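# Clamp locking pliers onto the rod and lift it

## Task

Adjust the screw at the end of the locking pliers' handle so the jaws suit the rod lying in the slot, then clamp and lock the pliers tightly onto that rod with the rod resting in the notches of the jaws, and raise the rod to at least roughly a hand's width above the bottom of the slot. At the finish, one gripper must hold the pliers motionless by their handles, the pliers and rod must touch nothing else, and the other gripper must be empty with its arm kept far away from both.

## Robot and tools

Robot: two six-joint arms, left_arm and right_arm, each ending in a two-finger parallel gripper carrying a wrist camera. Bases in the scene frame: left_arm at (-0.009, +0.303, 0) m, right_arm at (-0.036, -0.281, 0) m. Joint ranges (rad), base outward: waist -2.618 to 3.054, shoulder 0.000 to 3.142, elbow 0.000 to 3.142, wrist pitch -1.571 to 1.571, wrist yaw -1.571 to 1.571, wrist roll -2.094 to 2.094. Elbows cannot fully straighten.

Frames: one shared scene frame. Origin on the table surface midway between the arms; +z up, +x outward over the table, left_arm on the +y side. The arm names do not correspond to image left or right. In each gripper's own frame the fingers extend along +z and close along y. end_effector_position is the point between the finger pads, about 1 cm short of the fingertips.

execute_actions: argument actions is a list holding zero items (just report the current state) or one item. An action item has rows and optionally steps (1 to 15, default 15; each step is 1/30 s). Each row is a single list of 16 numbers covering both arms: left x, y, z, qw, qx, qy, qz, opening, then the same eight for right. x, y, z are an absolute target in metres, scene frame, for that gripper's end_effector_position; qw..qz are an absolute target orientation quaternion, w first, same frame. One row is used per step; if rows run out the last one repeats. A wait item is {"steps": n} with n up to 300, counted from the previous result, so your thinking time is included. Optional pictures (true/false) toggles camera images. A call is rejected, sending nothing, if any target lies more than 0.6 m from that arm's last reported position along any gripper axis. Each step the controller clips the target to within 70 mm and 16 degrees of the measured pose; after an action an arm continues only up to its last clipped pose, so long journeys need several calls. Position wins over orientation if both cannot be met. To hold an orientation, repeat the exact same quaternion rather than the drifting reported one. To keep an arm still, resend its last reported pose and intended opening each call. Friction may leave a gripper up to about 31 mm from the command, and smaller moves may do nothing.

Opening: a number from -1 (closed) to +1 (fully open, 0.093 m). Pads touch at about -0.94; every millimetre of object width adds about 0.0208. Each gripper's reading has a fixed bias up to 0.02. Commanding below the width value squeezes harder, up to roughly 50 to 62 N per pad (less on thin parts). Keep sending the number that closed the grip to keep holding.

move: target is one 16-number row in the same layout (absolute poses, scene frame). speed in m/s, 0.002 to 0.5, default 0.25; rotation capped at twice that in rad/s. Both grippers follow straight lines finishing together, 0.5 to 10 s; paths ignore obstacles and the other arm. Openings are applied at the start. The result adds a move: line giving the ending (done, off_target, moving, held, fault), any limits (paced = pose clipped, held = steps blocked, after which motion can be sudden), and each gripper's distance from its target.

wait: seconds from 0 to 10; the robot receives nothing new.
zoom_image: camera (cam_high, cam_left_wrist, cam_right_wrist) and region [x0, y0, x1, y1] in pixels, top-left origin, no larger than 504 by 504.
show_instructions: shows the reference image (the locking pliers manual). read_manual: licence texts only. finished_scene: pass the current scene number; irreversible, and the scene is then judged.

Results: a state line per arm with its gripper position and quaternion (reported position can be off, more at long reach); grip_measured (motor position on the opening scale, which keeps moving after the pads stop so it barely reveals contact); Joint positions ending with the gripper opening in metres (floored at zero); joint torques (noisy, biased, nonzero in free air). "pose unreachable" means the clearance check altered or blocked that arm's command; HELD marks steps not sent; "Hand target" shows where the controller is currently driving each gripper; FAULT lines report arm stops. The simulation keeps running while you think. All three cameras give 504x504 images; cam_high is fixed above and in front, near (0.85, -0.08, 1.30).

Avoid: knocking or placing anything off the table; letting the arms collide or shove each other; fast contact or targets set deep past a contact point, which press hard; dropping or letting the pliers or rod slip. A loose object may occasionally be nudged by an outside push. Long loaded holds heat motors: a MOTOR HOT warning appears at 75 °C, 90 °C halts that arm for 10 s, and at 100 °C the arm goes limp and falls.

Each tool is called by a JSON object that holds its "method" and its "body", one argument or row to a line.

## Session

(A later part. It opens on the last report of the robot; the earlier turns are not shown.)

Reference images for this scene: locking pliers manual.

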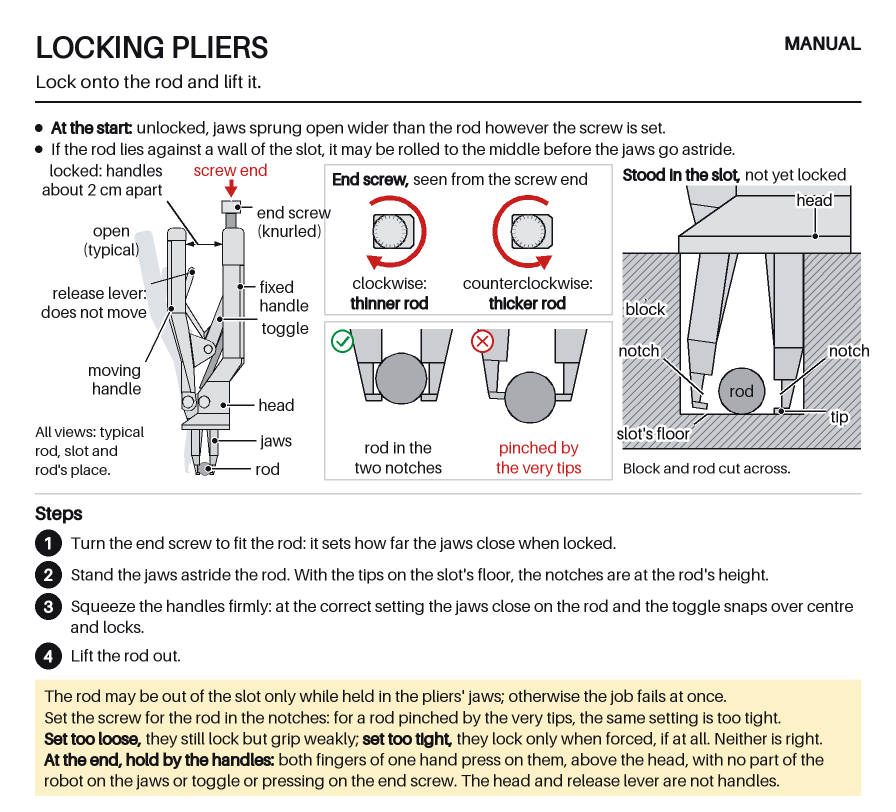

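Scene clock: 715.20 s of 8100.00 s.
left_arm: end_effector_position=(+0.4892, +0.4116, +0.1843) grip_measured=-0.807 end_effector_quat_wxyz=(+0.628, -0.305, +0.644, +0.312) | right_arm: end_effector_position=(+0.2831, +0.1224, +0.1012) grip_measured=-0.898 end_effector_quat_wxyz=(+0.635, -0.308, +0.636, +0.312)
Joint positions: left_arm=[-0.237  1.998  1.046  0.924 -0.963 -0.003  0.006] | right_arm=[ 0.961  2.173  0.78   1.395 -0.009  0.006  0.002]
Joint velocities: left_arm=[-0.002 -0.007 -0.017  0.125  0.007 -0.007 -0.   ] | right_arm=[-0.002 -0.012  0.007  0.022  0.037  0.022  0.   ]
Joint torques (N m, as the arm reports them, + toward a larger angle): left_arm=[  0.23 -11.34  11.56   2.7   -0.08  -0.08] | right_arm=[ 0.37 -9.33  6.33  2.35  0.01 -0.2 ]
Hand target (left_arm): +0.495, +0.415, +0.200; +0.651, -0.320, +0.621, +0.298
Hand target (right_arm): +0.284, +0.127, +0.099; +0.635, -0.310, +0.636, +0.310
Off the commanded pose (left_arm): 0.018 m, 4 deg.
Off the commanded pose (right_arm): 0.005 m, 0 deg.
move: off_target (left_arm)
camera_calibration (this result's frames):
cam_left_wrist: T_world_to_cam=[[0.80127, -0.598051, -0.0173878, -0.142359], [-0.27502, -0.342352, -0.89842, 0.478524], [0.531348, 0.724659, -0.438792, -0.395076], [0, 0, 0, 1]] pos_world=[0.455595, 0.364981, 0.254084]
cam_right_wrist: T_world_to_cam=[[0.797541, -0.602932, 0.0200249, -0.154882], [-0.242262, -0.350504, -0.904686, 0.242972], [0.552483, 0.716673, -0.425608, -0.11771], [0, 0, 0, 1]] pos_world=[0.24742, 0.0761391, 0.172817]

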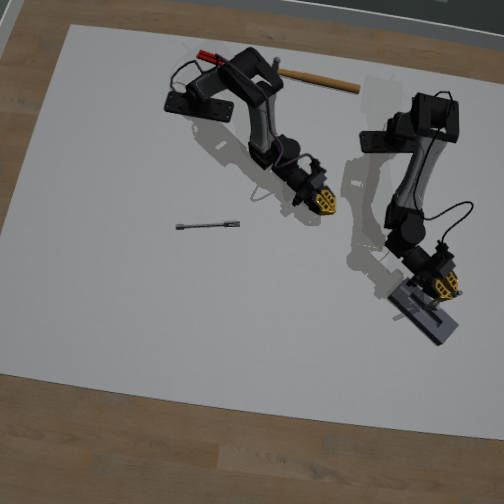

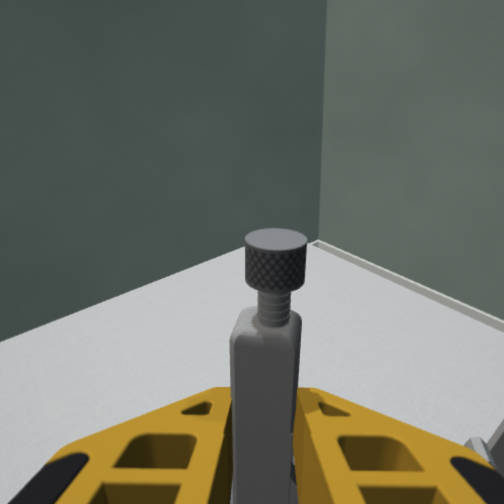

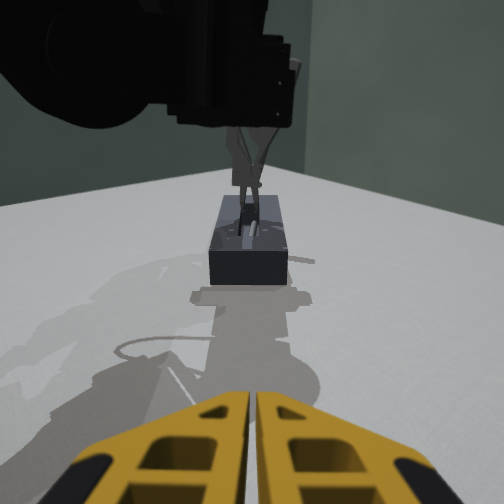

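{"method": "move", "body": {
  "target": [0.497,0.413,0.168,0.65,-0.32,0.62,0.297,-0.97,0.285,0.127,0.10,0.6355,-0.31,0.6355,0.31,-0.9],
  "speed": 0.02
}}

{"method": "zoom_image", "body": {
  "camera": "cam_right_wrist",
  "region": [210,160,290,240]
}}

Scene clock: 720.40 s of 8100.00 s.
left_arm: end_effector_position=(+0.4928, +0.4127, +0.1599) grip_measured=-0.807 end_effector_quat_wxyz=(+0.629, -0.311, +0.639, +0.315) | right_arm: end_effector_position=(+0.2831, +0.1224, +0.1005) grip_measured=-0.898 end_effector_quat_wxyz=(+0.634, -0.308, +0.637, +0.312)
Joint positions: left_arm=[-0.237  2.085  1.046  1.021 -0.977 -0.003  0.006] | right_arm=[ 0.961  2.173  0.78   1.392 -0.009  0.006  0.002]
Joint velocities: left_arm=[-0.007  0.007 -0.002  0.051 -0.095  0.007  0.   ] | right_arm=[-0.002 -0.012  0.002 -0.051 -0.066 -0.022 -0.   ]
Joint torques (N m, as the arm reports them, + toward a larger angle): left_arm=[  0.06 -11.82   8.75   2.78   0.04  -0.15] | right_arm=[ 0.1  -9.55  6.31  2.31 -0.01 -0.19]
Hand target (left_arm): +0.497, +0.413, +0.168; +0.650, -0.321, +0.621, +0.297
Hand target (right_arm): +0.285, +0.127, +0.100; +0.635, -0.310, +0.636, +0.310
Off the commanded pose (left_arm): 0.009 m, 4 deg.
Off the commanded pose (right_arm): 0.005 m, 0 deg.
move: off_target (left_arm)
camera_calibration (this result's frames):
cam_left_wrist: T_world_to_cam=[[0.80954, -0.586997, -0.0089039, -0.155021], [-0.261025, -0.346318, -0.901071, 0.45306], [0.525842, 0.731778, -0.43358, -0.409585], [0, 0, 0, 1]] pos_world=[0.459133, 0.365631, 0.229271]
cam_right_wrist: T_world_to_cam=[[0.797574, -0.60289, 0.0199593, -0.154877], [-0.243764, -0.352393, -0.903547, 0.242929], [0.551773, 0.715781, -0.428023, -0.117433], [0, 0, 0, 1]] pos_world=[0.247539, 0.0762894, 0.172325]

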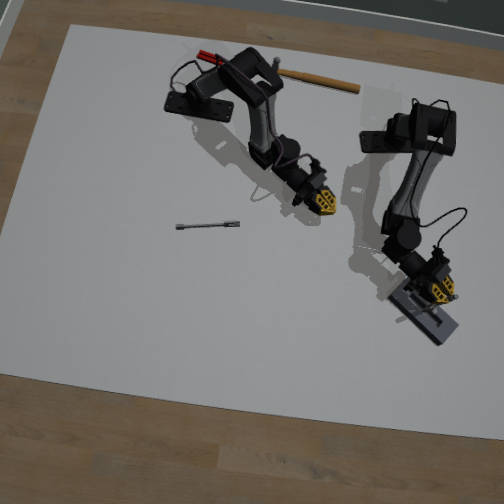

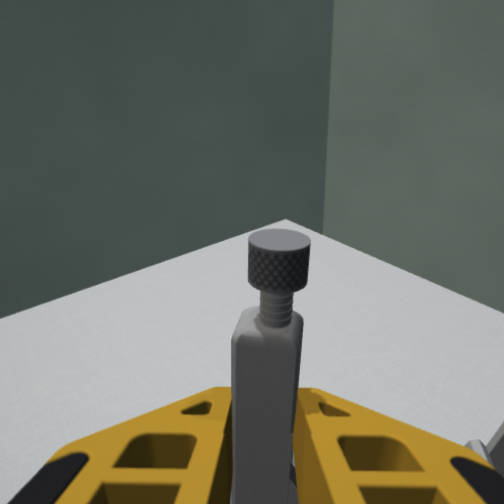

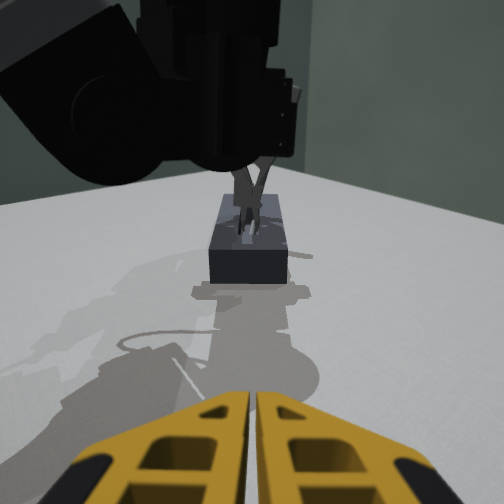

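Region (210, 160, 290, 240) of cam_right_wrist's 504x504 image, scaled by 6.300, with more detail than that image has.

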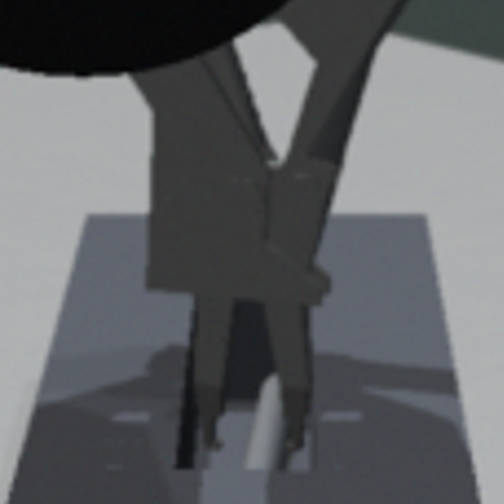

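Tip is right of the rod crest, along the wall. Continue down.

{"method": "move", "body": {
  "target": [0.495,0.413,0.150,0.645,-0.316,0.626,0.302,-0.97,0.285,0.127,0.10,0.6355,-0.31,0.6355,0.31,-0.9],
  "speed": 0.01
}}

{"method": "zoom_image", "body": {
  "camera": "cam_right_wrist",
  "region": [210,160,290,240]
}}

Scene clock: 725.27 s of 8100.00 s.
left_arm: end_effector_position=(+0.4935, +0.4134, +0.1494) grip_measured=-0.807 end_effector_quat_wxyz=(+0.630, -0.313, +0.636, +0.317) | right_arm: end_effector_position=(+0.2831, +0.1224, +0.1005) grip_measured=-0.898 end_effector_quat_wxyz=(+0.634, -0.308, +0.637, +0.312)
Joint positions: left_arm=[-0.237  2.123  1.046  1.068 -0.984  0.002  0.006] | right_arm=[ 0.961  2.173  0.78   1.392 -0.009  0.006  0.002]
Joint velocities: left_arm=[-0.012 -0.007 -0.002  0.037  0.037  0.037 -0.001] | right_arm=[ 0.007 -0.022  0.012  0.022 -0.022 -0.051  0.   ]
Joint torques (N m, as the arm reports them, + toward a larger angle): left_arm=[  0.07 -11.69   6.54   2.72   0.12  -0.1 ] | right_arm=[ 0.08 -9.53  6.34  2.33 -0.02 -0.2 ]
Hand target (left_arm): +0.495, +0.413, +0.150; +0.644, -0.317, +0.627, +0.302
Hand target (right_arm): +0.285, +0.127, +0.100; +0.636, -0.310, +0.635, +0.310
Off the commanded pose (left_arm): 0.002 m, 3 deg.
Off the commanded pose (right_arm): 0.005 m, 0 deg.
move: off_target (left_arm)
camera_calibration (this result's frames):
cam_left_wrist: T_world_to_cam=[[0.813781, -0.581123, -0.00751919, -0.160046], [-0.255146, -0.345612, -0.903024, 0.44114], [0.522169, 0.736783, -0.429524, -0.415824], [0, 0, 0, 1]] pos_world=[0.459928, 0.365828, 0.21855]
cam_right_wrist: T_world_to_cam=[[0.797574, -0.60289, 0.0199593, -0.154877], [-0.243764, -0.352393, -0.903547, 0.242929], [0.551773, 0.715781, -0.428023, -0.117433], [0, 0, 0, 1]] pos_world=[0.247539, 0.0762894, 0.172325]

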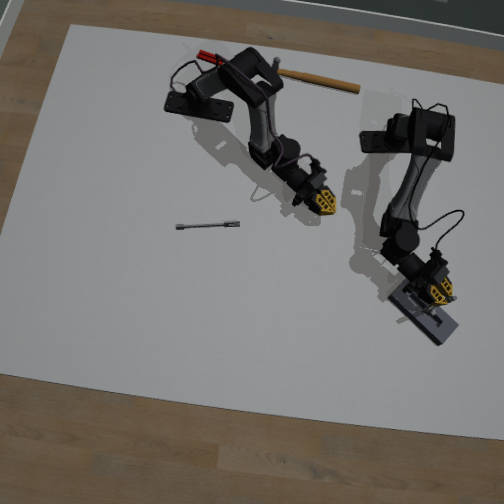

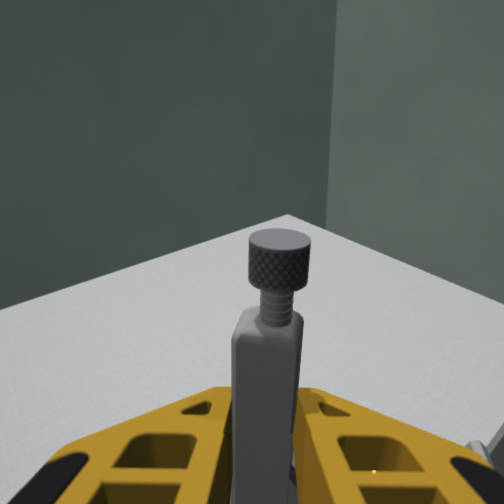

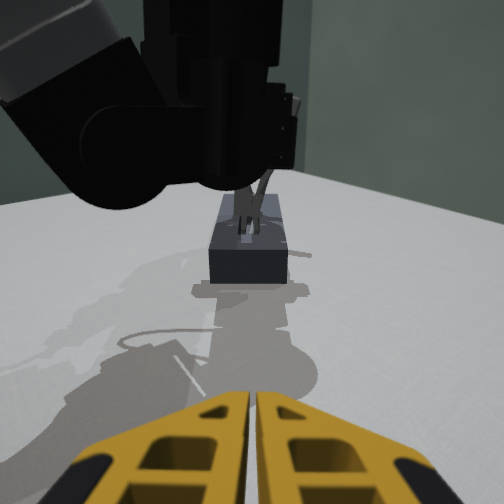

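Region (210, 160, 290, 240) of cam_right_wrist's 504x504 image, scaled by 6.300, with more detail than that image has.

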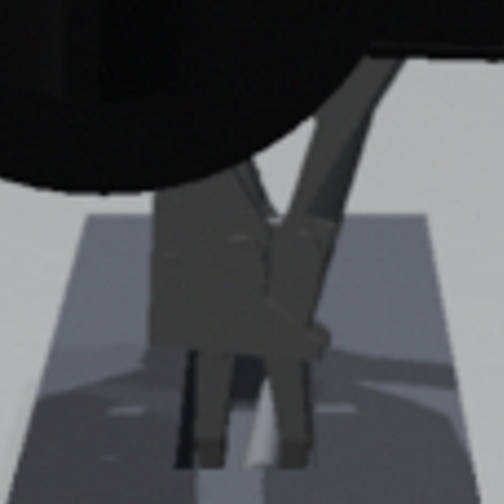

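{"method": "move", "body": {
  "target": [0.491,0.417,0.141,0.64,-0.312,0.631,0.307,-0.97,0.285,0.127,0.10,0.6355,-0.31,0.6355,0.31,-0.9],
  "speed": 0.01
}}

{"method": "zoom_image", "body": {
  "camera": "cam_right_wrist",
  "region": [210,160,290,240]
}}

Scene clock: 730.47 s of 8100.00 s.
left_arm: end_effector_position=(+0.4922, +0.4161, +0.1484) grip_measured=-0.807 end_effector_quat_wxyz=(+0.635, -0.315, +0.631, +0.316) | right_arm: end_effector_position=(+0.2831, +0.1224, +0.1005) grip_measured=-0.898 end_effector_quat_wxyz=(+0.634, -0.308, +0.637, +0.312)
Joint positions: left_arm=[-0.231  2.132  1.038  1.103 -0.979  0.005  0.006] | right_arm=[ 0.961  2.173  0.78   1.392 -0.009  0.006  0.002]
Joint velocities: left_arm=[-0.002 -0.002 -0.027  0.007 -0.007  0.007  0.   ] | right_arm=[-0.012  0.002 -0.017 -0.022  0.007 -0.051 -0.   ]
Joint torques (N m, as the arm reports them, + toward a larger angle): left_arm=[  0.32 -11.55   5.29   2.57   0.11  -0.05] | right_arm=[ 0.12 -9.49  6.32  2.33 -0.01 -0.19]
Hand target (left_arm): +0.491, +0.417, +0.141; +0.640, -0.312, +0.632, +0.307
Hand target (right_arm): +0.285, +0.127, +0.100; +0.636, -0.310, +0.636, +0.310
Off the commanded pose (left_arm): 0.008 m, 1 deg.
Off the commanded pose (right_arm): 0.005 m, 0 deg.
move: done
camera_calibration (this result's frames):
cam_left_wrist: T_world_to_cam=[[0.814466, -0.58019, 0.00492485, -0.159898], [-0.240409, -0.345185, -0.907222, 0.434068], [0.528061, 0.737717, -0.420624, -0.422197], [0, 0, 0, 1]] pos_world=[0.457531, 0.368525, 0.216997]
cam_right_wrist: T_world_to_cam=[[0.797574, -0.60289, 0.0199593, -0.154877], [-0.243764, -0.352393, -0.903547, 0.242929], [0.551773, 0.715781, -0.428023, -0.117433], [0, 0, 0, 1]] pos_world=[0.247539, 0.0762894, 0.172325]

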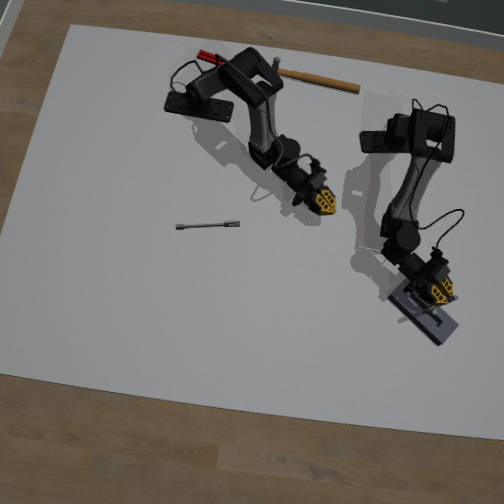

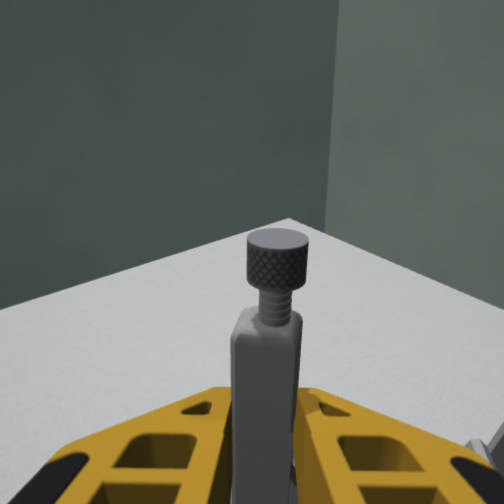

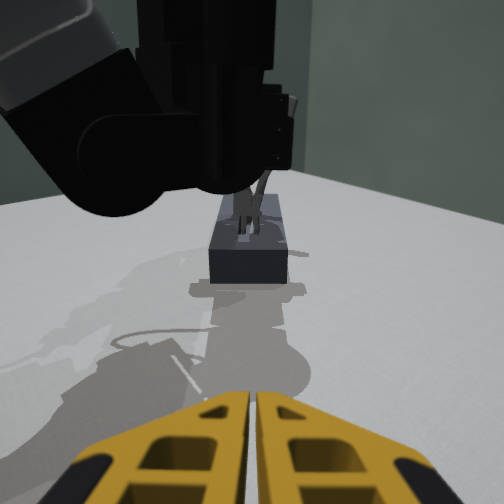

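Region (210, 160, 290, 240) of cam_right_wrist's 504x504 image, scaled by 6.300, with more detail than that image has.

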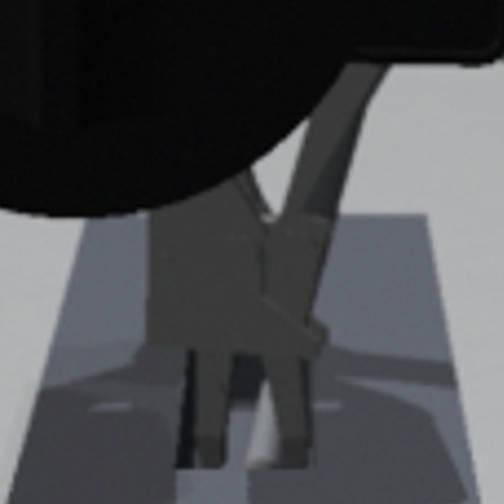

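Seated (z 0.148). Release gently.

{"method": "execute_actions", "body": {
  "actions": [
    {"rows":[[0.491,0.417,0.146,0.64,-0.312,0.631,0.307,-0.7,0.285,0.127,0.10,0.6355,-0.31,0.6355,0.31,-0.9],[0.491,0.417,0.146,0.64,-0.312,0.631,0.307,-0.66,0.285,0.127,0.10,0.6355,-0.31,0.6355,0.31,-0.9],[0.491,0.417,0.146,0.64,-0.312,0.631,0.307,-0.63,0.285,0.127,0.10,0.6355,-0.31,0.6355,0.31,-0.9],[0.491,0.417,0.146,0.64,-0.312,0.631,0.307,-0.6,0.285,0.127,0.10,0.6355,-0.31,0.6355,0.31,-0.9],[0.491,0.417,0.146,0.64,-0.312,0.631,0.307,-0.55,0.285,0.127,0.10,0.6355,-0.31,0.6355,0.31,-0.9],[0.491,0.417,0.146,0.64,-0.312,0.631,0.307,-0.45,0.285,0.127,0.10,0.6355,-0.31,0.6355,0.31,-0.9],[0.491,0.417,0.146,0.64,-0.312,0.631,0.307,-0.3,0.285,0.127,0.10,0.6355,-0.31,0.6355,0.31,-0.9]],"steps":15}
  ]
}}

{"method": "move", "body": {
  "target": [0.462,0.384,0.150,0.64,-0.312,0.631,0.307,-0.3,0.285,0.127,0.10,0.6355,-0.31,0.6355,0.31,-0.9],
  "speed": 0.08
}}

{"method": "move", "body": {
  "target": [0.492,0.365,0.152,0.64,-0.312,0.631,0.307,0.95,0.285,0.127,0.10,0.6355,-0.31,0.6355,0.31,-0.9],
  "speed": 0.08
}}

Scene clock: 735.97 s of 8100.00 s.
left_arm: end_effector_position=(+0.4942, +0.4144, +0.1506) grip_measured=-0.301 end_effector_quat_wxyz=(+0.642, -0.312, +0.629, +0.308) | right_arm: end_effector_position=(+0.2831, +0.1224, +0.1005) grip_measured=-0.898 end_effector_quat_wxyz=(+0.634, -0.308, +0.637, +0.312)
Joint positions: left_arm=[-0.231  2.132  1.036  1.118 -0.962  0.005  0.031] | right_arm=[ 0.961  2.173  0.78   1.392 -0.009  0.006  0.002]
Joint velocities: left_arm=[-0.002  0.012  0.002 -0.007 -0.007  0.007  0.001] | right_arm=[ 0.012  0.032  0.002  0.081 -0.037 -0.081 -0.001]
Joint torques (N m, as the arm reports them, + toward a larger angle): left_arm=[  0.2  -12.82   5.66   2.31  -0.04  -0.01] | right_arm=[ 0.09 -9.48  6.37  2.34 -0.02 -0.2 ]
Hand target (left_arm): +0.491, +0.417, +0.146; +0.640, -0.312, +0.631, +0.307
Hand target (right_arm): +0.285, +0.127, +0.100; +0.636, -0.310, +0.636, +0.310
Off the commanded pose (left_arm): 0.006 m, 0 deg.
Off the commanded pose (right_arm): 0.005 m, 0 deg.
Steps of this call (steps 1 to 150: nothing new was sent; steps 151 to 165: all 15 steps of this action). Readings (end_effector_position):
151: left_arm (+0.4922, +0.4160, +0.1485) | right_arm (+0.2831, +0.1224, +0.1005)
152: left_arm (+0.4923, +0.4159, +0.1485) | right_arm (+0.2831, +0.1224, +0.1005)
154: left_arm (+0.4927, +0.4156, +0.1486) | right_arm (+0.2831, +0.1224, +0.1005)
158: left_arm (+0.4936, +0.4149, +0.1498) | right_arm (+0.2831, +0.1224, +0.1005)
165: the state above
camera_calibration (this result's frames):
cam_left_wrist: T_world_to_cam=[[0.804242, -0.594078, 0.0163132, -0.153489], [-0.233827, -0.341544, -0.910314, 0.431629], [0.546369, 0.728299, -0.413596, -0.427275], [0, 0, 0, 1]] pos_world=[0.45782, 0.36742, 0.218703]
cam_right_wrist: T_world_to_cam=[[0.797574, -0.60289, 0.0199593, -0.154877], [-0.243764, -0.352393, -0.903547, 0.242929], [0.551773, 0.715781, -0.428023, -0.117433], [0, 0, 0, 1]] pos_world=[0.247539, 0.0762894, 0.172325]

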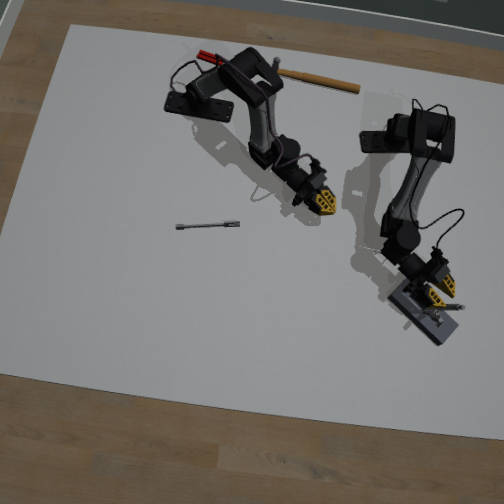

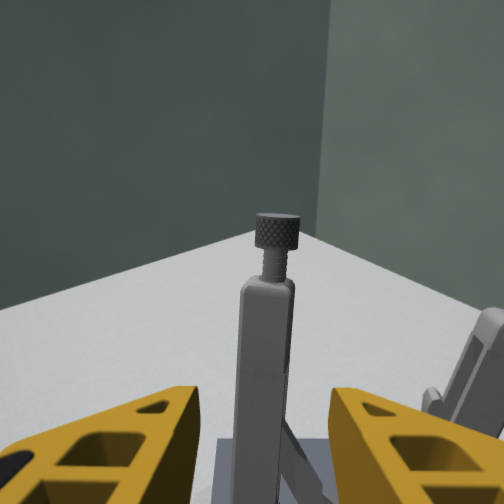

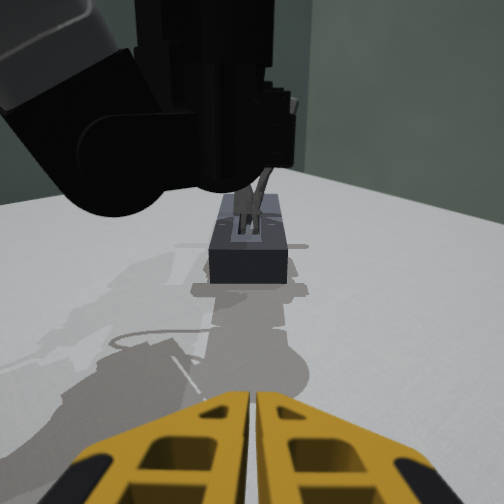

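Scene clock: 737.10 s of 8100.00 s.
left_arm: end_effector_position=(+0.4693, +0.3847, +0.1501) grip_measured=-0.301 end_effector_quat_wxyz=(+0.640, -0.310, +0.633, +0.308) | right_arm: end_effector_position=(+0.2831, +0.1224, +0.1005) grip_measured=-0.898 end_effector_quat_wxyz=(+0.634, -0.308, +0.637, +0.312)
Joint positions: left_arm=[-0.312  2.07   0.931  1.154 -1.04   0.005  0.031] | right_arm=[ 0.961  2.173  0.78   1.392 -0.009  0.006  0.002]
Joint velocities: left_arm=[ 0.012 -0.017 -0.002 -0.037 -0.007 -0.007 -0.   ] | right_arm=[ 0.002  0.002  0.012  0.022  0.007 -0.007  0.001]
Joint torques (N m, as the arm reports them, + toward a larger angle): left_arm=[ -0.72 -13.47   4.29   2.25  -0.13  -0.04] | right_arm=[ 0.12 -9.53  6.37  2.33 -0.01 -0.2 ]
Hand target (left_arm): +0.463, +0.383, +0.149; +0.640, -0.313, +0.632, +0.306
Hand target (right_arm): +0.285, +0.127, +0.100; +0.636, -0.310, +0.636, +0.310
Off the commanded pose (left_arm): 0.007 m, 0 deg.
Off the commanded pose (right_arm): 0.005 m, 0 deg.
move: done
camera_calibration (this result's frames):
cam_left_wrist: T_world_to_cam=[[0.802296, -0.596838, 0.0102616, -0.148138], [-0.242448, -0.341522, -0.908065, 0.418887], [0.545472, 0.726049, -0.418704, -0.390211], [0, 0, 0, 1]] pos_world=[0.433258, 0.337957, 0.218514]
cam_right_wrist: T_world_to_cam=[[0.797574, -0.60289, 0.0199593, -0.154877], [-0.243764, -0.352393, -0.903547, 0.242929], [0.551773, 0.715781, -0.428023, -0.117433], [0, 0, 0, 1]] pos_world=[0.247539, 0.0762894, 0.172325]

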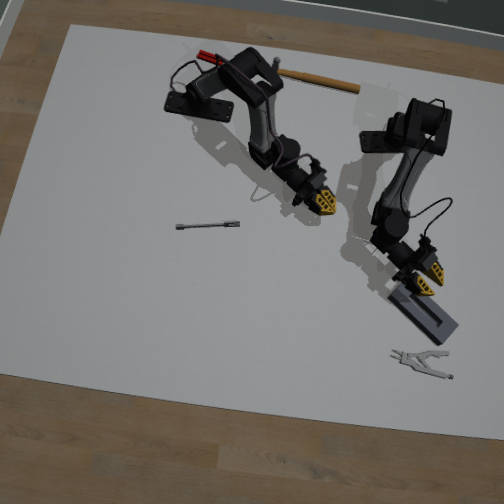

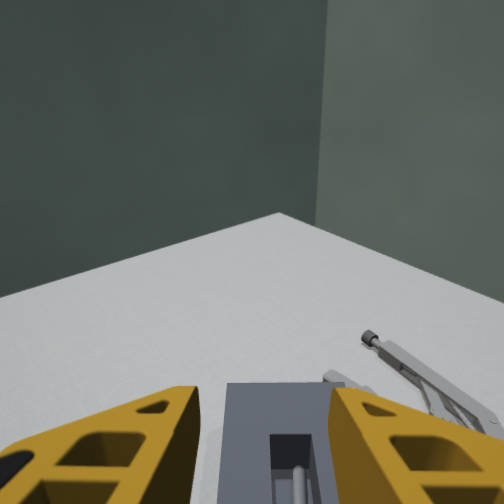

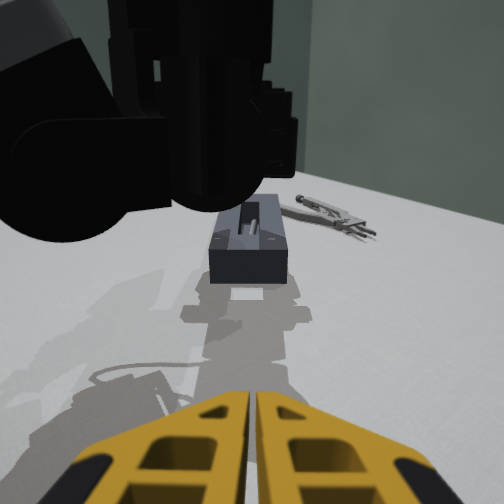

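Scene clock: 737.93 s of 8100.00 s.
left_arm: end_effector_position=(+0.4870, +0.3685, +0.1548) grip_measured=+0.949 end_effector_quat_wxyz=(+0.642, -0.313, +0.630, +0.306) | right_arm: end_effector_position=(+0.2831, +0.1224, +0.1005) grip_measured=-0.898 end_effector_quat_wxyz=(+0.634, -0.308, +0.637, +0.312)
Joint positions: left_arm=[-0.347  2.113  1.028  1.109 -1.075  0.005  0.091] | right_arm=[ 0.961  2.173  0.78   1.392 -0.009  0.006  0.002]
Joint velocities: left_arm=[ 0.002 -0.002  0.002 -0.066 -0.022 -0.007 -0.001] | right_arm=[ 0.002 -0.012  0.002  0.022  0.007 -0.022 -0.001]
Joint torques (N m, as the arm reports them, + toward a larger angle): left_arm=[ -0.74 -10.75   9.72   1.95  -0.17  -0.02] | right_arm=[ 0.11 -9.47  6.34  2.33 -0.02 -0.2 ]
Hand target (left_arm): +0.492, +0.365, +0.152; +0.640, -0.312, +0.631, +0.307
Hand target (right_arm): +0.285, +0.127, +0.100; +0.636, -0.310, +0.636, +0.310
Off the commanded pose (left_arm): 0.007 m, 0 deg.
Off the commanded pose (right_arm): 0.005 m, 0 deg.
move: done
camera_calibration (this result's frames):
cam_left_wrist: T_world_to_cam=[[0.802832, -0.595892, 0.0193523, -0.174154], [-0.233246, -0.343788, -0.909619, 0.418545], [0.548687, 0.725757, -0.414993, -0.388149], [0, 0, 0, 1]] pos_world=[0.450412, 0.321816, 0.223007]
cam_right_wrist: T_world_to_cam=[[0.797574, -0.60289, 0.0199593, -0.154877], [-0.243764, -0.352393, -0.903547, 0.242929], [0.551773, 0.715781, -0.428023, -0.117433], [0, 0, 0, 1]] pos_world=[0.247539, 0.0762894, 0.172325]

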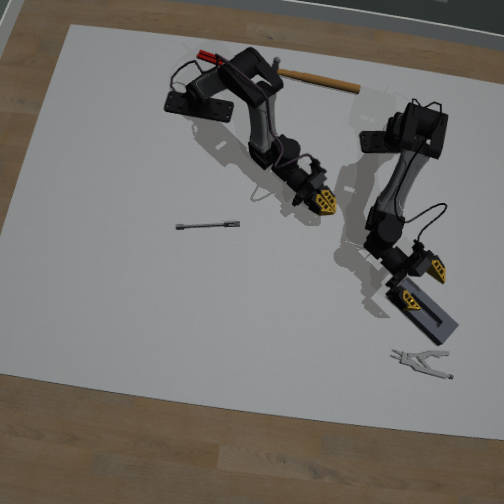

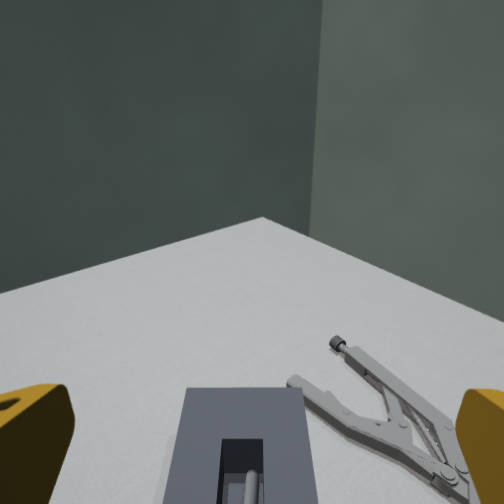

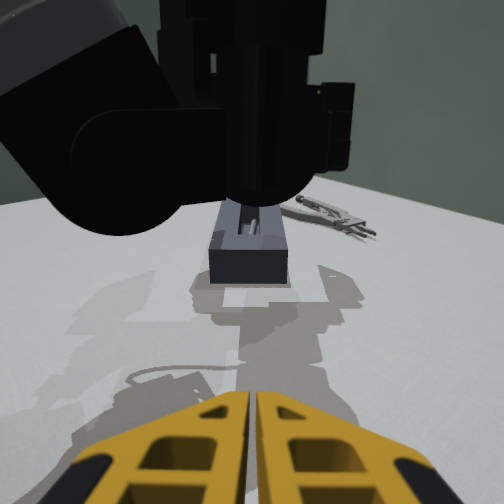

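{"method": "zoom_image", "body": {
  "camera": "cam_high",
  "region": [370,290,480,400]
}}

Region (370, 290, 480, 400) of cam_high's 504x504 image, scaled by 4.582, with more detail than that image has.

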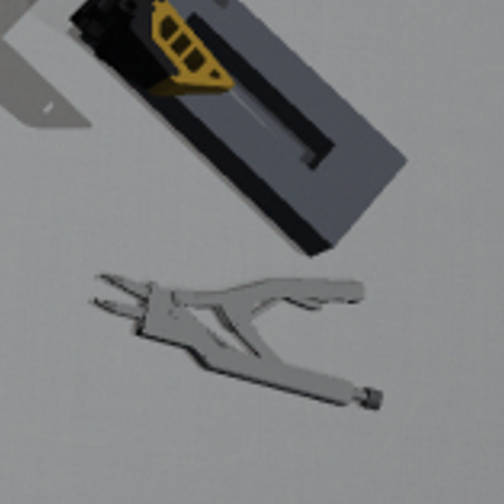

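{"method": "move", "body": {
  "target": [0.60,0.33,0.08,0.3395,-0.4266,0.8195,0.1767,0.2,0.2,-0.03,0.14,0.6355,-0.31,0.6355,0.31,-0.9],
  "speed": 0.2
}}

Scene clock: 767.73 s of 8100.00 s.
left_arm: end_effector_position=(+0.6039, +0.3267, +0.0853) grip_measured=+0.202 end_effector_quat_wxyz=(+0.350, -0.418, +0.821, +0.169) | right_arm: end_effector_position=(+0.2043, -0.0270, +0.1411) grip_measured=-0.898 end_effector_quat_wxyz=(+0.636, -0.308, +0.635, +0.312)
Joint positions: left_arm=[-0.311  2.772  2.772 -1.102 -0.673 -0.908  0.055] | right_arm=[ 0.79   1.58   0.118  1.465 -0.18   0.006  0.002]
Joint velocities: left_arm=[ 0.002  0.032  0.081 -0.081 -0.007 -0.081 -0.   ] | right_arm=[ 0.007 -0.002 -0.017  0.022 -0.007  0.022 -0.   ]
Joint torques (N m, as the arm reports them, + toward a larger angle): left_arm=[  0.22 -16.85  11.26   1.2   -0.47  -0.07] | right_arm=[-0.9  -6.48  3.39  2.32 -0.11 -0.15]
Hand target (left_arm): +0.603, +0.331, +0.080; +0.343, -0.423, +0.821, +0.172
Hand target (right_arm): +0.202, -0.031, +0.141; +0.635, -0.309, +0.636, +0.311
Off the commanded pose (left_arm): 0.007 m, 2 deg.
Off the commanded pose (right_arm): 0.005 m, 0 deg.
move: done
camera_calibration (this result's frames):
cam_left_wrist: T_world_to_cam=[[0.817033, -0.576583, -0.00307269, -0.304529], [-0.540633, -0.764217, -0.351693, 0.643626], [0.200432, 0.289006, -0.93611, -0.0533349], [0, 0, 0, 1]] pos_world=[0.607466, 0.331698, 0.175496]
cam_right_wrist: T_world_to_cam=[[0.797064, -0.603546, 0.0205263, -0.182905], [-0.24178, -0.350081, -0.904978, 0.207601], [0.553382, 0.716363, -0.424962, 0.0496322], [0, 0, 0, 1]] pos_world=[0.168515, -0.0732694, 0.21272]

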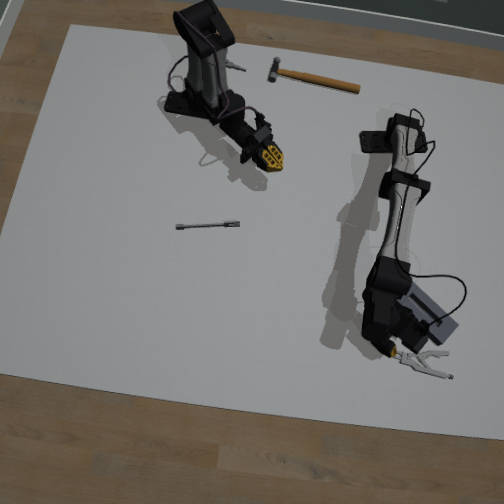

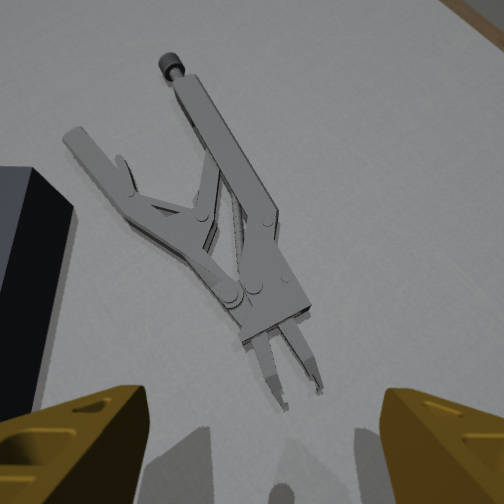

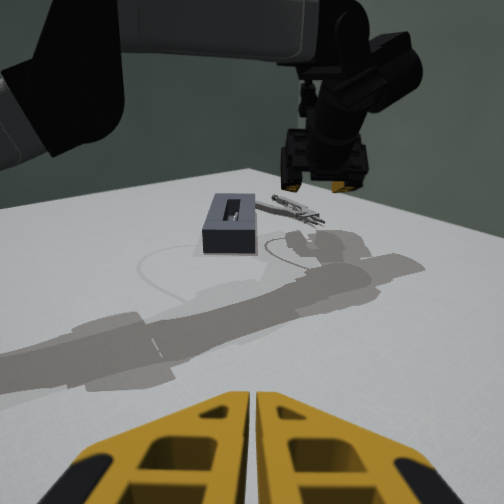

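{"method": "move", "body": {
  "target": [0.622,0.332,0.03,0.389,-0.415,0.797,0.2024,0.0,0.2,-0.03,0.14,0.6355,-0.31,0.6355,0.31,-0.9],
  "speed": 0.06
}}

Scene clock: 773.83 s of 8100.00 s.
left_arm: end_effector_position=(+0.6246, +0.3368, +0.0396) grip_measured=+0.002 end_effector_quat_wxyz=(+0.392, -0.425, +0.792, +0.196) | right_arm: end_effector_position=(+0.2042, -0.0270, +0.1410) grip_measured=-0.898 end_effector_quat_wxyz=(+0.635, -0.308, +0.636, +0.312)
Joint positions: left_arm=[-0.311  2.844  2.668 -0.859 -0.774 -0.897  0.045] | right_arm=[ 0.79   1.58   0.118  1.465 -0.181  0.006  0.002]
Joint velocities: left_arm=[-0.012 -0.002 -0.017 -0.051 -0.007  0.022  0.001] | right_arm=[-0.007 -0.002 -0.002  0.022  0.022  0.022 -0.001]
Joint torques (N m, as the arm reports them, + toward a larger angle): left_arm=[ -0.88 -19.16   6.63   1.51  -0.63   0.12] | right_arm=[-0.01 -5.85  2.96  2.45 -0.04 -0.2 ]
Hand target (left_arm): +0.622, +0.332, +0.030; +0.388, -0.416, +0.797, +0.203
Hand target (right_arm): +0.200, -0.030, +0.140; +0.635, -0.310, +0.636, +0.310
Off the commanded pose (left_arm): 0.011 m, 2 deg.
Off the commanded pose (right_arm): 0.005 m, 0 deg.
move: off_target (left_arm)
camera_calibration (this result's frames):
cam_left_wrist: T_world_to_cam=[[0.839877, -0.542712, 0.0083785, -0.341913], [-0.481053, -0.751428, -0.451601, 0.608886], [0.251386, 0.375259, -0.89218, -0.1658], [0, 0, 0, 1]] pos_world=[0.621751, 0.334191, 0.129915]
cam_right_wrist: T_world_to_cam=[[0.7973, -0.603237, 0.0204532, -0.182869], [-0.241903, -0.350403, -0.904821, 0.207514], [0.552988, 0.716466, -0.425301, 0.049724], [0, 0, 0, 1]] pos_world=[0.168503, -0.0732251, 0.212651]

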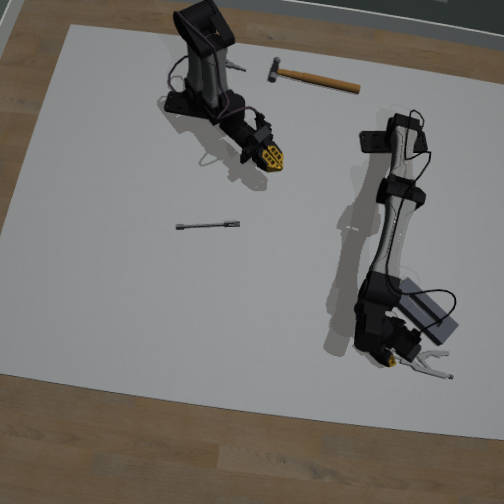

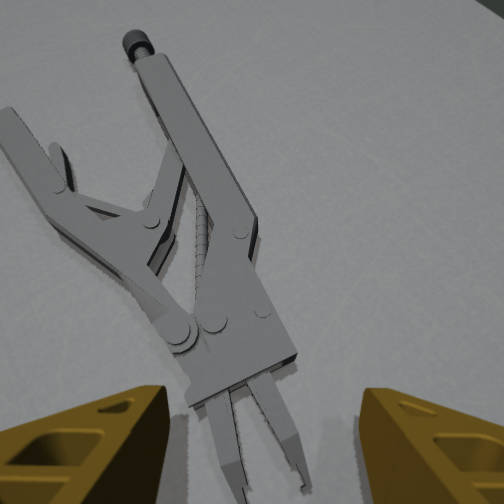

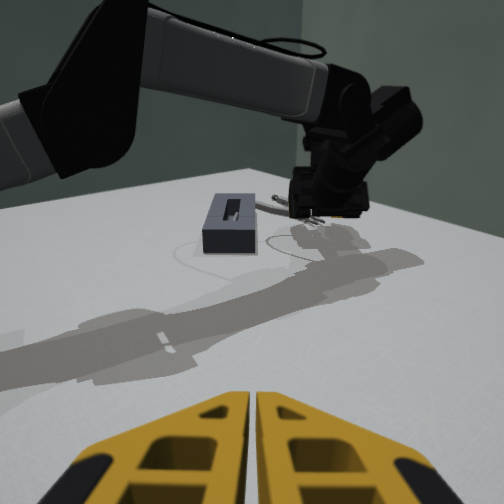

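{"method": "move", "body": {
  "target": [0.622,0.330,0.010,0.389,-0.415,0.797,0.2024,0.0,0.2,-0.03,0.14,0.6355,-0.31,0.6355,0.31,-0.9],
  "speed": 0.03
}}

Scene clock: 777.33 s of 8100.00 s.
left_arm: end_effector_position=(+0.6256, +0.3362, +0.0275) grip_measured=+0.001 end_effector_quat_wxyz=(+0.402, -0.425, +0.785, +0.205) | right_arm: end_effector_position=(+0.2042, -0.0270, +0.1410) grip_measured=-0.898 end_effector_quat_wxyz=(+0.635, -0.308, +0.636, +0.312)
Joint positions: left_arm=[-0.317  2.844  2.602 -0.784 -0.806 -0.896  0.045] | right_arm=[ 0.79   1.58   0.118  1.465 -0.181  0.006  0.002]
Joint velocities: left_arm=[ 0.007 -0.002  0.022  0.022 -0.007  0.007 -0.   ] | right_arm=[-0.007 -0.012  0.002  0.022 -0.007  0.007  0.   ]
Joint torques (N m, as the arm reports them, + toward a larger angle): left_arm=[ -0.84 -18.92   5.62   1.61  -0.33   0.07] | right_arm=[-0.02 -5.83  2.98  2.46 -0.04 -0.2 ]
Hand target (left_arm): +0.622, +0.330, +0.010; +0.388, -0.416, +0.797, +0.203
Hand target (right_arm): +0.200, -0.030, +0.140; +0.636, -0.310, +0.635, +0.310
Off the commanded pose (left_arm): 0.019 m, 2 deg.
Off the commanded pose (right_arm): 0.005 m, 0 deg.
move: off_target (left_arm)
camera_calibration (this result's frames):
cam_left_wrist: T_world_to_cam=[[0.844596, -0.535378, 0.00531695, -0.348309], [-0.468243, -0.743428, -0.47756, 0.593419], [0.259628, 0.400856, -0.878583, -0.190775], [0, 0, 0, 1]] pos_world=[0.621575, 0.33116, 0.117633]
cam_right_wrist: T_world_to_cam=[[0.7973, -0.603237, 0.0204532, -0.182869], [-0.241903, -0.350403, -0.904821, 0.207514], [0.552988, 0.716466, -0.425301, 0.049724], [0, 0, 0, 1]] pos_world=[0.168503, -0.0732251, 0.212651]

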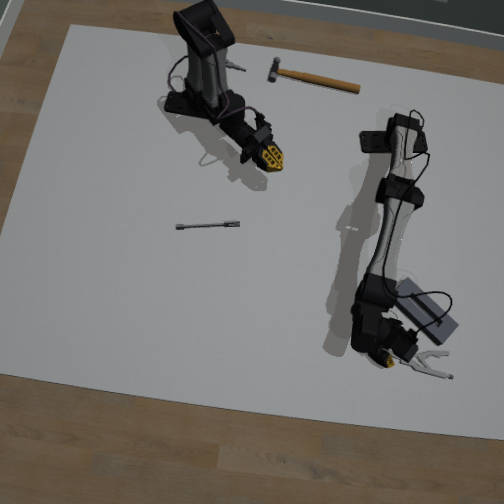

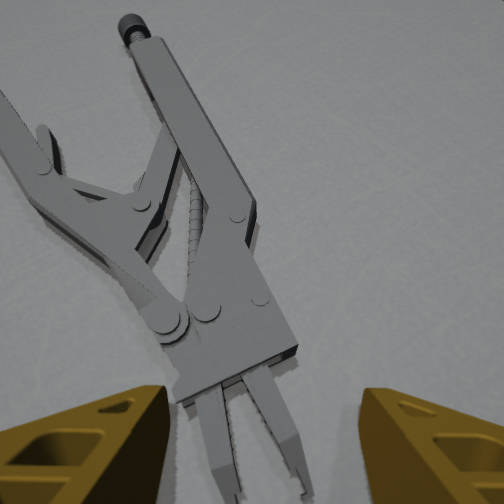

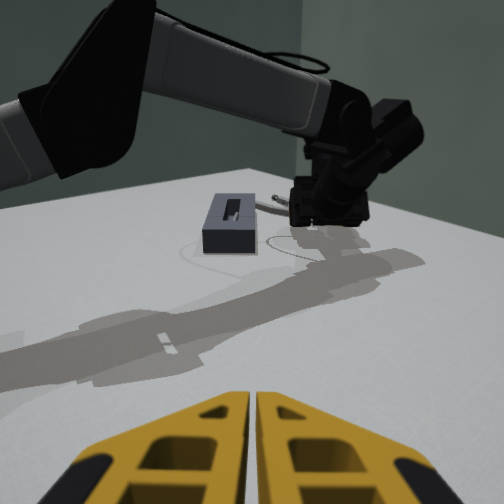

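{"method": "move", "body": {
  "target": [0.620,0.326,-0.004,0.389,-0.415,0.797,0.2024,0.0,0.2,-0.03,0.14,0.6355,-0.31,0.6355,0.31,-0.9],
  "speed": 0.02
}}

Scene clock: 781.37 s of 8100.00 s.
left_arm: end_effector_position=(+0.6271, +0.3358, +0.0266) grip_measured=+0.001 end_effector_quat_wxyz=(+0.416, -0.427, +0.775, +0.209) | right_arm: end_effector_position=(+0.2042, -0.0270, +0.1410) grip_measured=-0.898 end_effector_quat_wxyz=(+0.635, -0.308, +0.636, +0.312)
Joint positions: left_arm=[-0.322  2.831  2.552 -0.723 -0.832 -0.896  0.045] | right_arm=[ 0.79   1.58   0.118  1.465 -0.181  0.006  0.002]
Joint velocities: left_arm=[-0.002  0.002  0.002  0.022 -0.022  0.007 -0.001] | right_arm=[ 0.002 -0.007  0.017  0.022  0.066  0.022 -0.   ]
Joint torques (N m, as the arm reports them, + toward a larger angle): left_arm=[ -0.83 -17.82   4.96   1.47  -0.05  -0.03] | right_arm=[-0.02 -5.86  2.95  2.45 -0.03 -0.2 ]
Hand target (left_arm): +0.620, +0.326, -0.004; +0.388, -0.416, +0.797, +0.204
Hand target (right_arm): +0.200, -0.030, +0.140; +0.636, -0.310, +0.635, +0.310
Off the commanded pose (left_arm): 0.033 m, 4 deg.
Off the commanded pose (right_arm): 0.005 m, 0 deg.
move: off_target (left_arm)
camera_calibration (this result's frames):
cam_left_wrist: T_world_to_cam=[[0.848828, -0.528345, 0.0184892, -0.355156], [-0.448715, -0.738507, -0.503252, 0.580207], [0.279545, 0.418879, -0.863942, -0.21074], [0, 0, 0, 1]] pos_world=[0.620725, 0.329116, 0.11649]
cam_right_wrist: T_world_to_cam=[[0.7973, -0.603237, 0.0204532, -0.182869], [-0.241903, -0.350403, -0.904821, 0.207514], [0.552988, 0.716466, -0.425301, 0.049724], [0, 0, 0, 1]] pos_world=[0.168503, -0.0732251, 0.212651]

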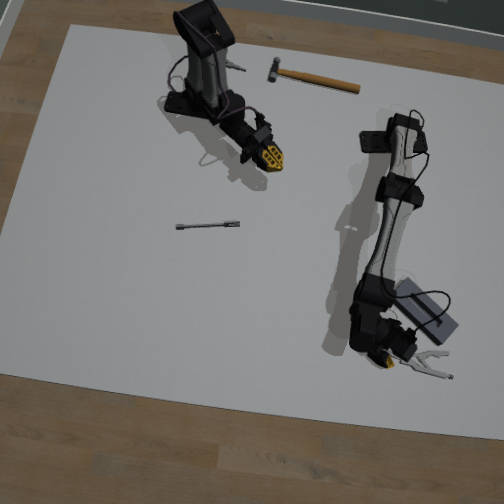

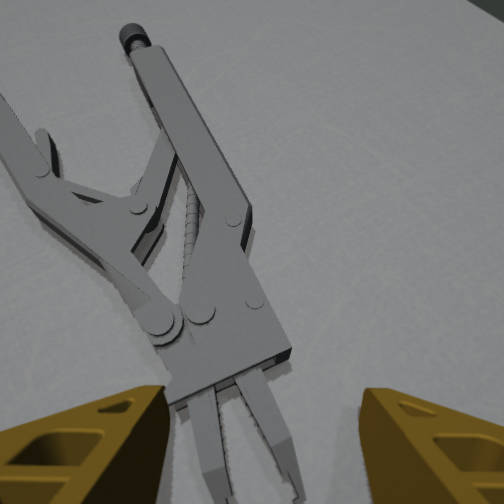

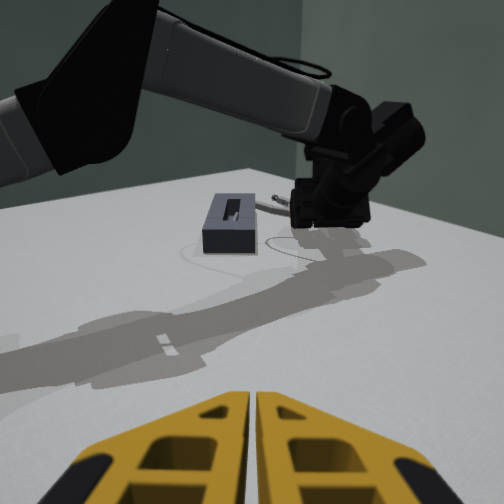

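Fingers are on the table. Ease off and close.

{"method": "execute_actions", "body": {
  "actions": [
    {"rows":[[0.625,0.334,0.018,0.41,-0.425,0.78,0.207,-0.75,0.2,-0.03,0.14,0.6355,-0.31,0.6355,0.31,-0.9]],"steps":15}
  ]
}}

Scene clock: 783.07 s of 8100.00 s.
left_arm: end_effector_position=(+0.6297, +0.3350, +0.0288) grip_measured=-0.737 end_effector_quat_wxyz=(+0.422, -0.430, +0.772, +0.203) | right_arm: end_effector_position=(+0.2042, -0.0270, +0.1410) grip_measured=-0.898 end_effector_quat_wxyz=(+0.635, -0.308, +0.636, +0.312)
Joint positions: left_arm=[-0.323  2.829  2.552 -0.707 -0.83  -0.898  0.01 ] | right_arm=[ 0.79   1.58   0.118  1.465 -0.181  0.006  0.002]
Joint velocities: left_arm=[-0.002 -0.002 -0.012 -0.095 -0.022 -0.022  0.001] | right_arm=[ 0.007 -0.002  0.002  0.022 -0.007 -0.022 -0.001]
Joint torques (N m, as the arm reports them, + toward a larger angle): left_arm=[ -0.52 -19.24   6.93   1.45  -0.48   0.04] | right_arm=[-0.03 -5.84  2.99  2.45 -0.04 -0.2 ]
Hand target (left_arm): +0.625, +0.334, +0.018; +0.410, -0.425, +0.780, +0.207
Hand target (right_arm): +0.200, -0.030, +0.140; +0.636, -0.310, +0.635, +0.310
Off the commanded pose (left_arm): 0.012 m, 2 deg.
Off the commanded pose (right_arm): 0.005 m, 0 deg.
Steps of this call (steps 1 to 36: nothing new was sent; steps 37 to 51: all 15 steps of this action). Readings (end_effector_position):
37: left_arm (+0.6274, +0.3359, +0.0279) | right_arm (+0.2042, -0.0270, +0.1410)
38: left_arm (+0.6276, +0.3359, +0.0281) | right_arm (+0.2042, -0.0270, +0.1410)
40: left_arm (+0.6272, +0.3379, +0.0288) | right_arm (+0.2042, -0.0270, +0.1410)
44: left_arm (+0.6297, +0.3350, +0.0288) | right_arm (+0.2042, -0.0270, +0.1410)
51: the state above
camera_calibration (this result's frames):
cam_left_wrist: T_world_to_cam=[[0.848481, -0.527959, 0.0365827, -0.358246], [-0.439283, -0.741148, -0.507671, 0.576975], [0.295143, 0.414679, -0.860774, -0.217707], [0, 0, 0, 1]] pos_world=[0.621676, 0.328763, 0.118622]
cam_right_wrist: T_world_to_cam=[[0.7973, -0.603237, 0.0204532, -0.182869], [-0.241903, -0.350403, -0.904821, 0.207514], [0.552988, 0.716466, -0.425301, 0.049724], [0, 0, 0, 1]] pos_world=[0.168503, -0.0732251, 0.212651]

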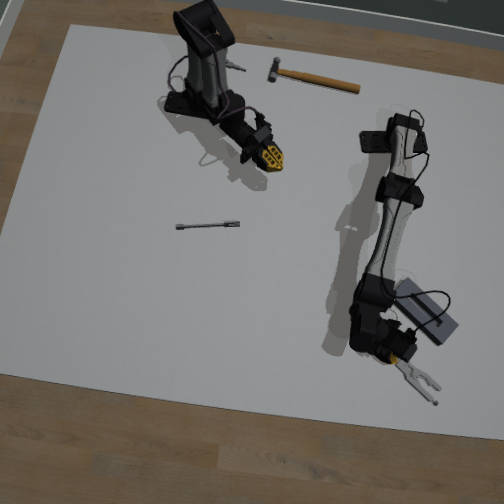

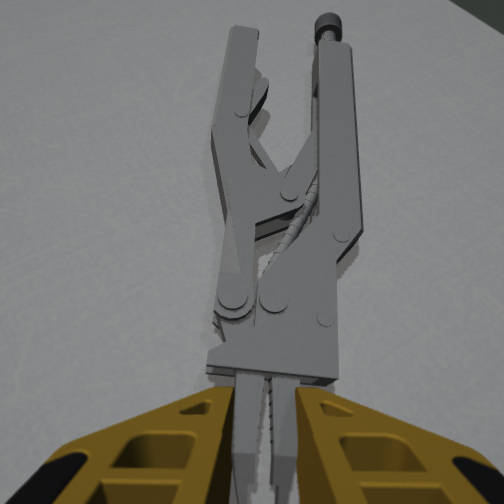

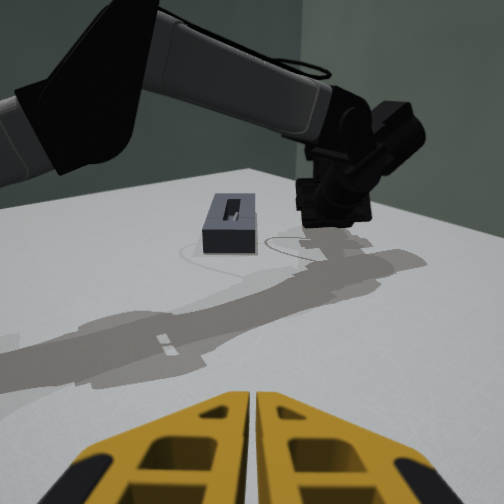

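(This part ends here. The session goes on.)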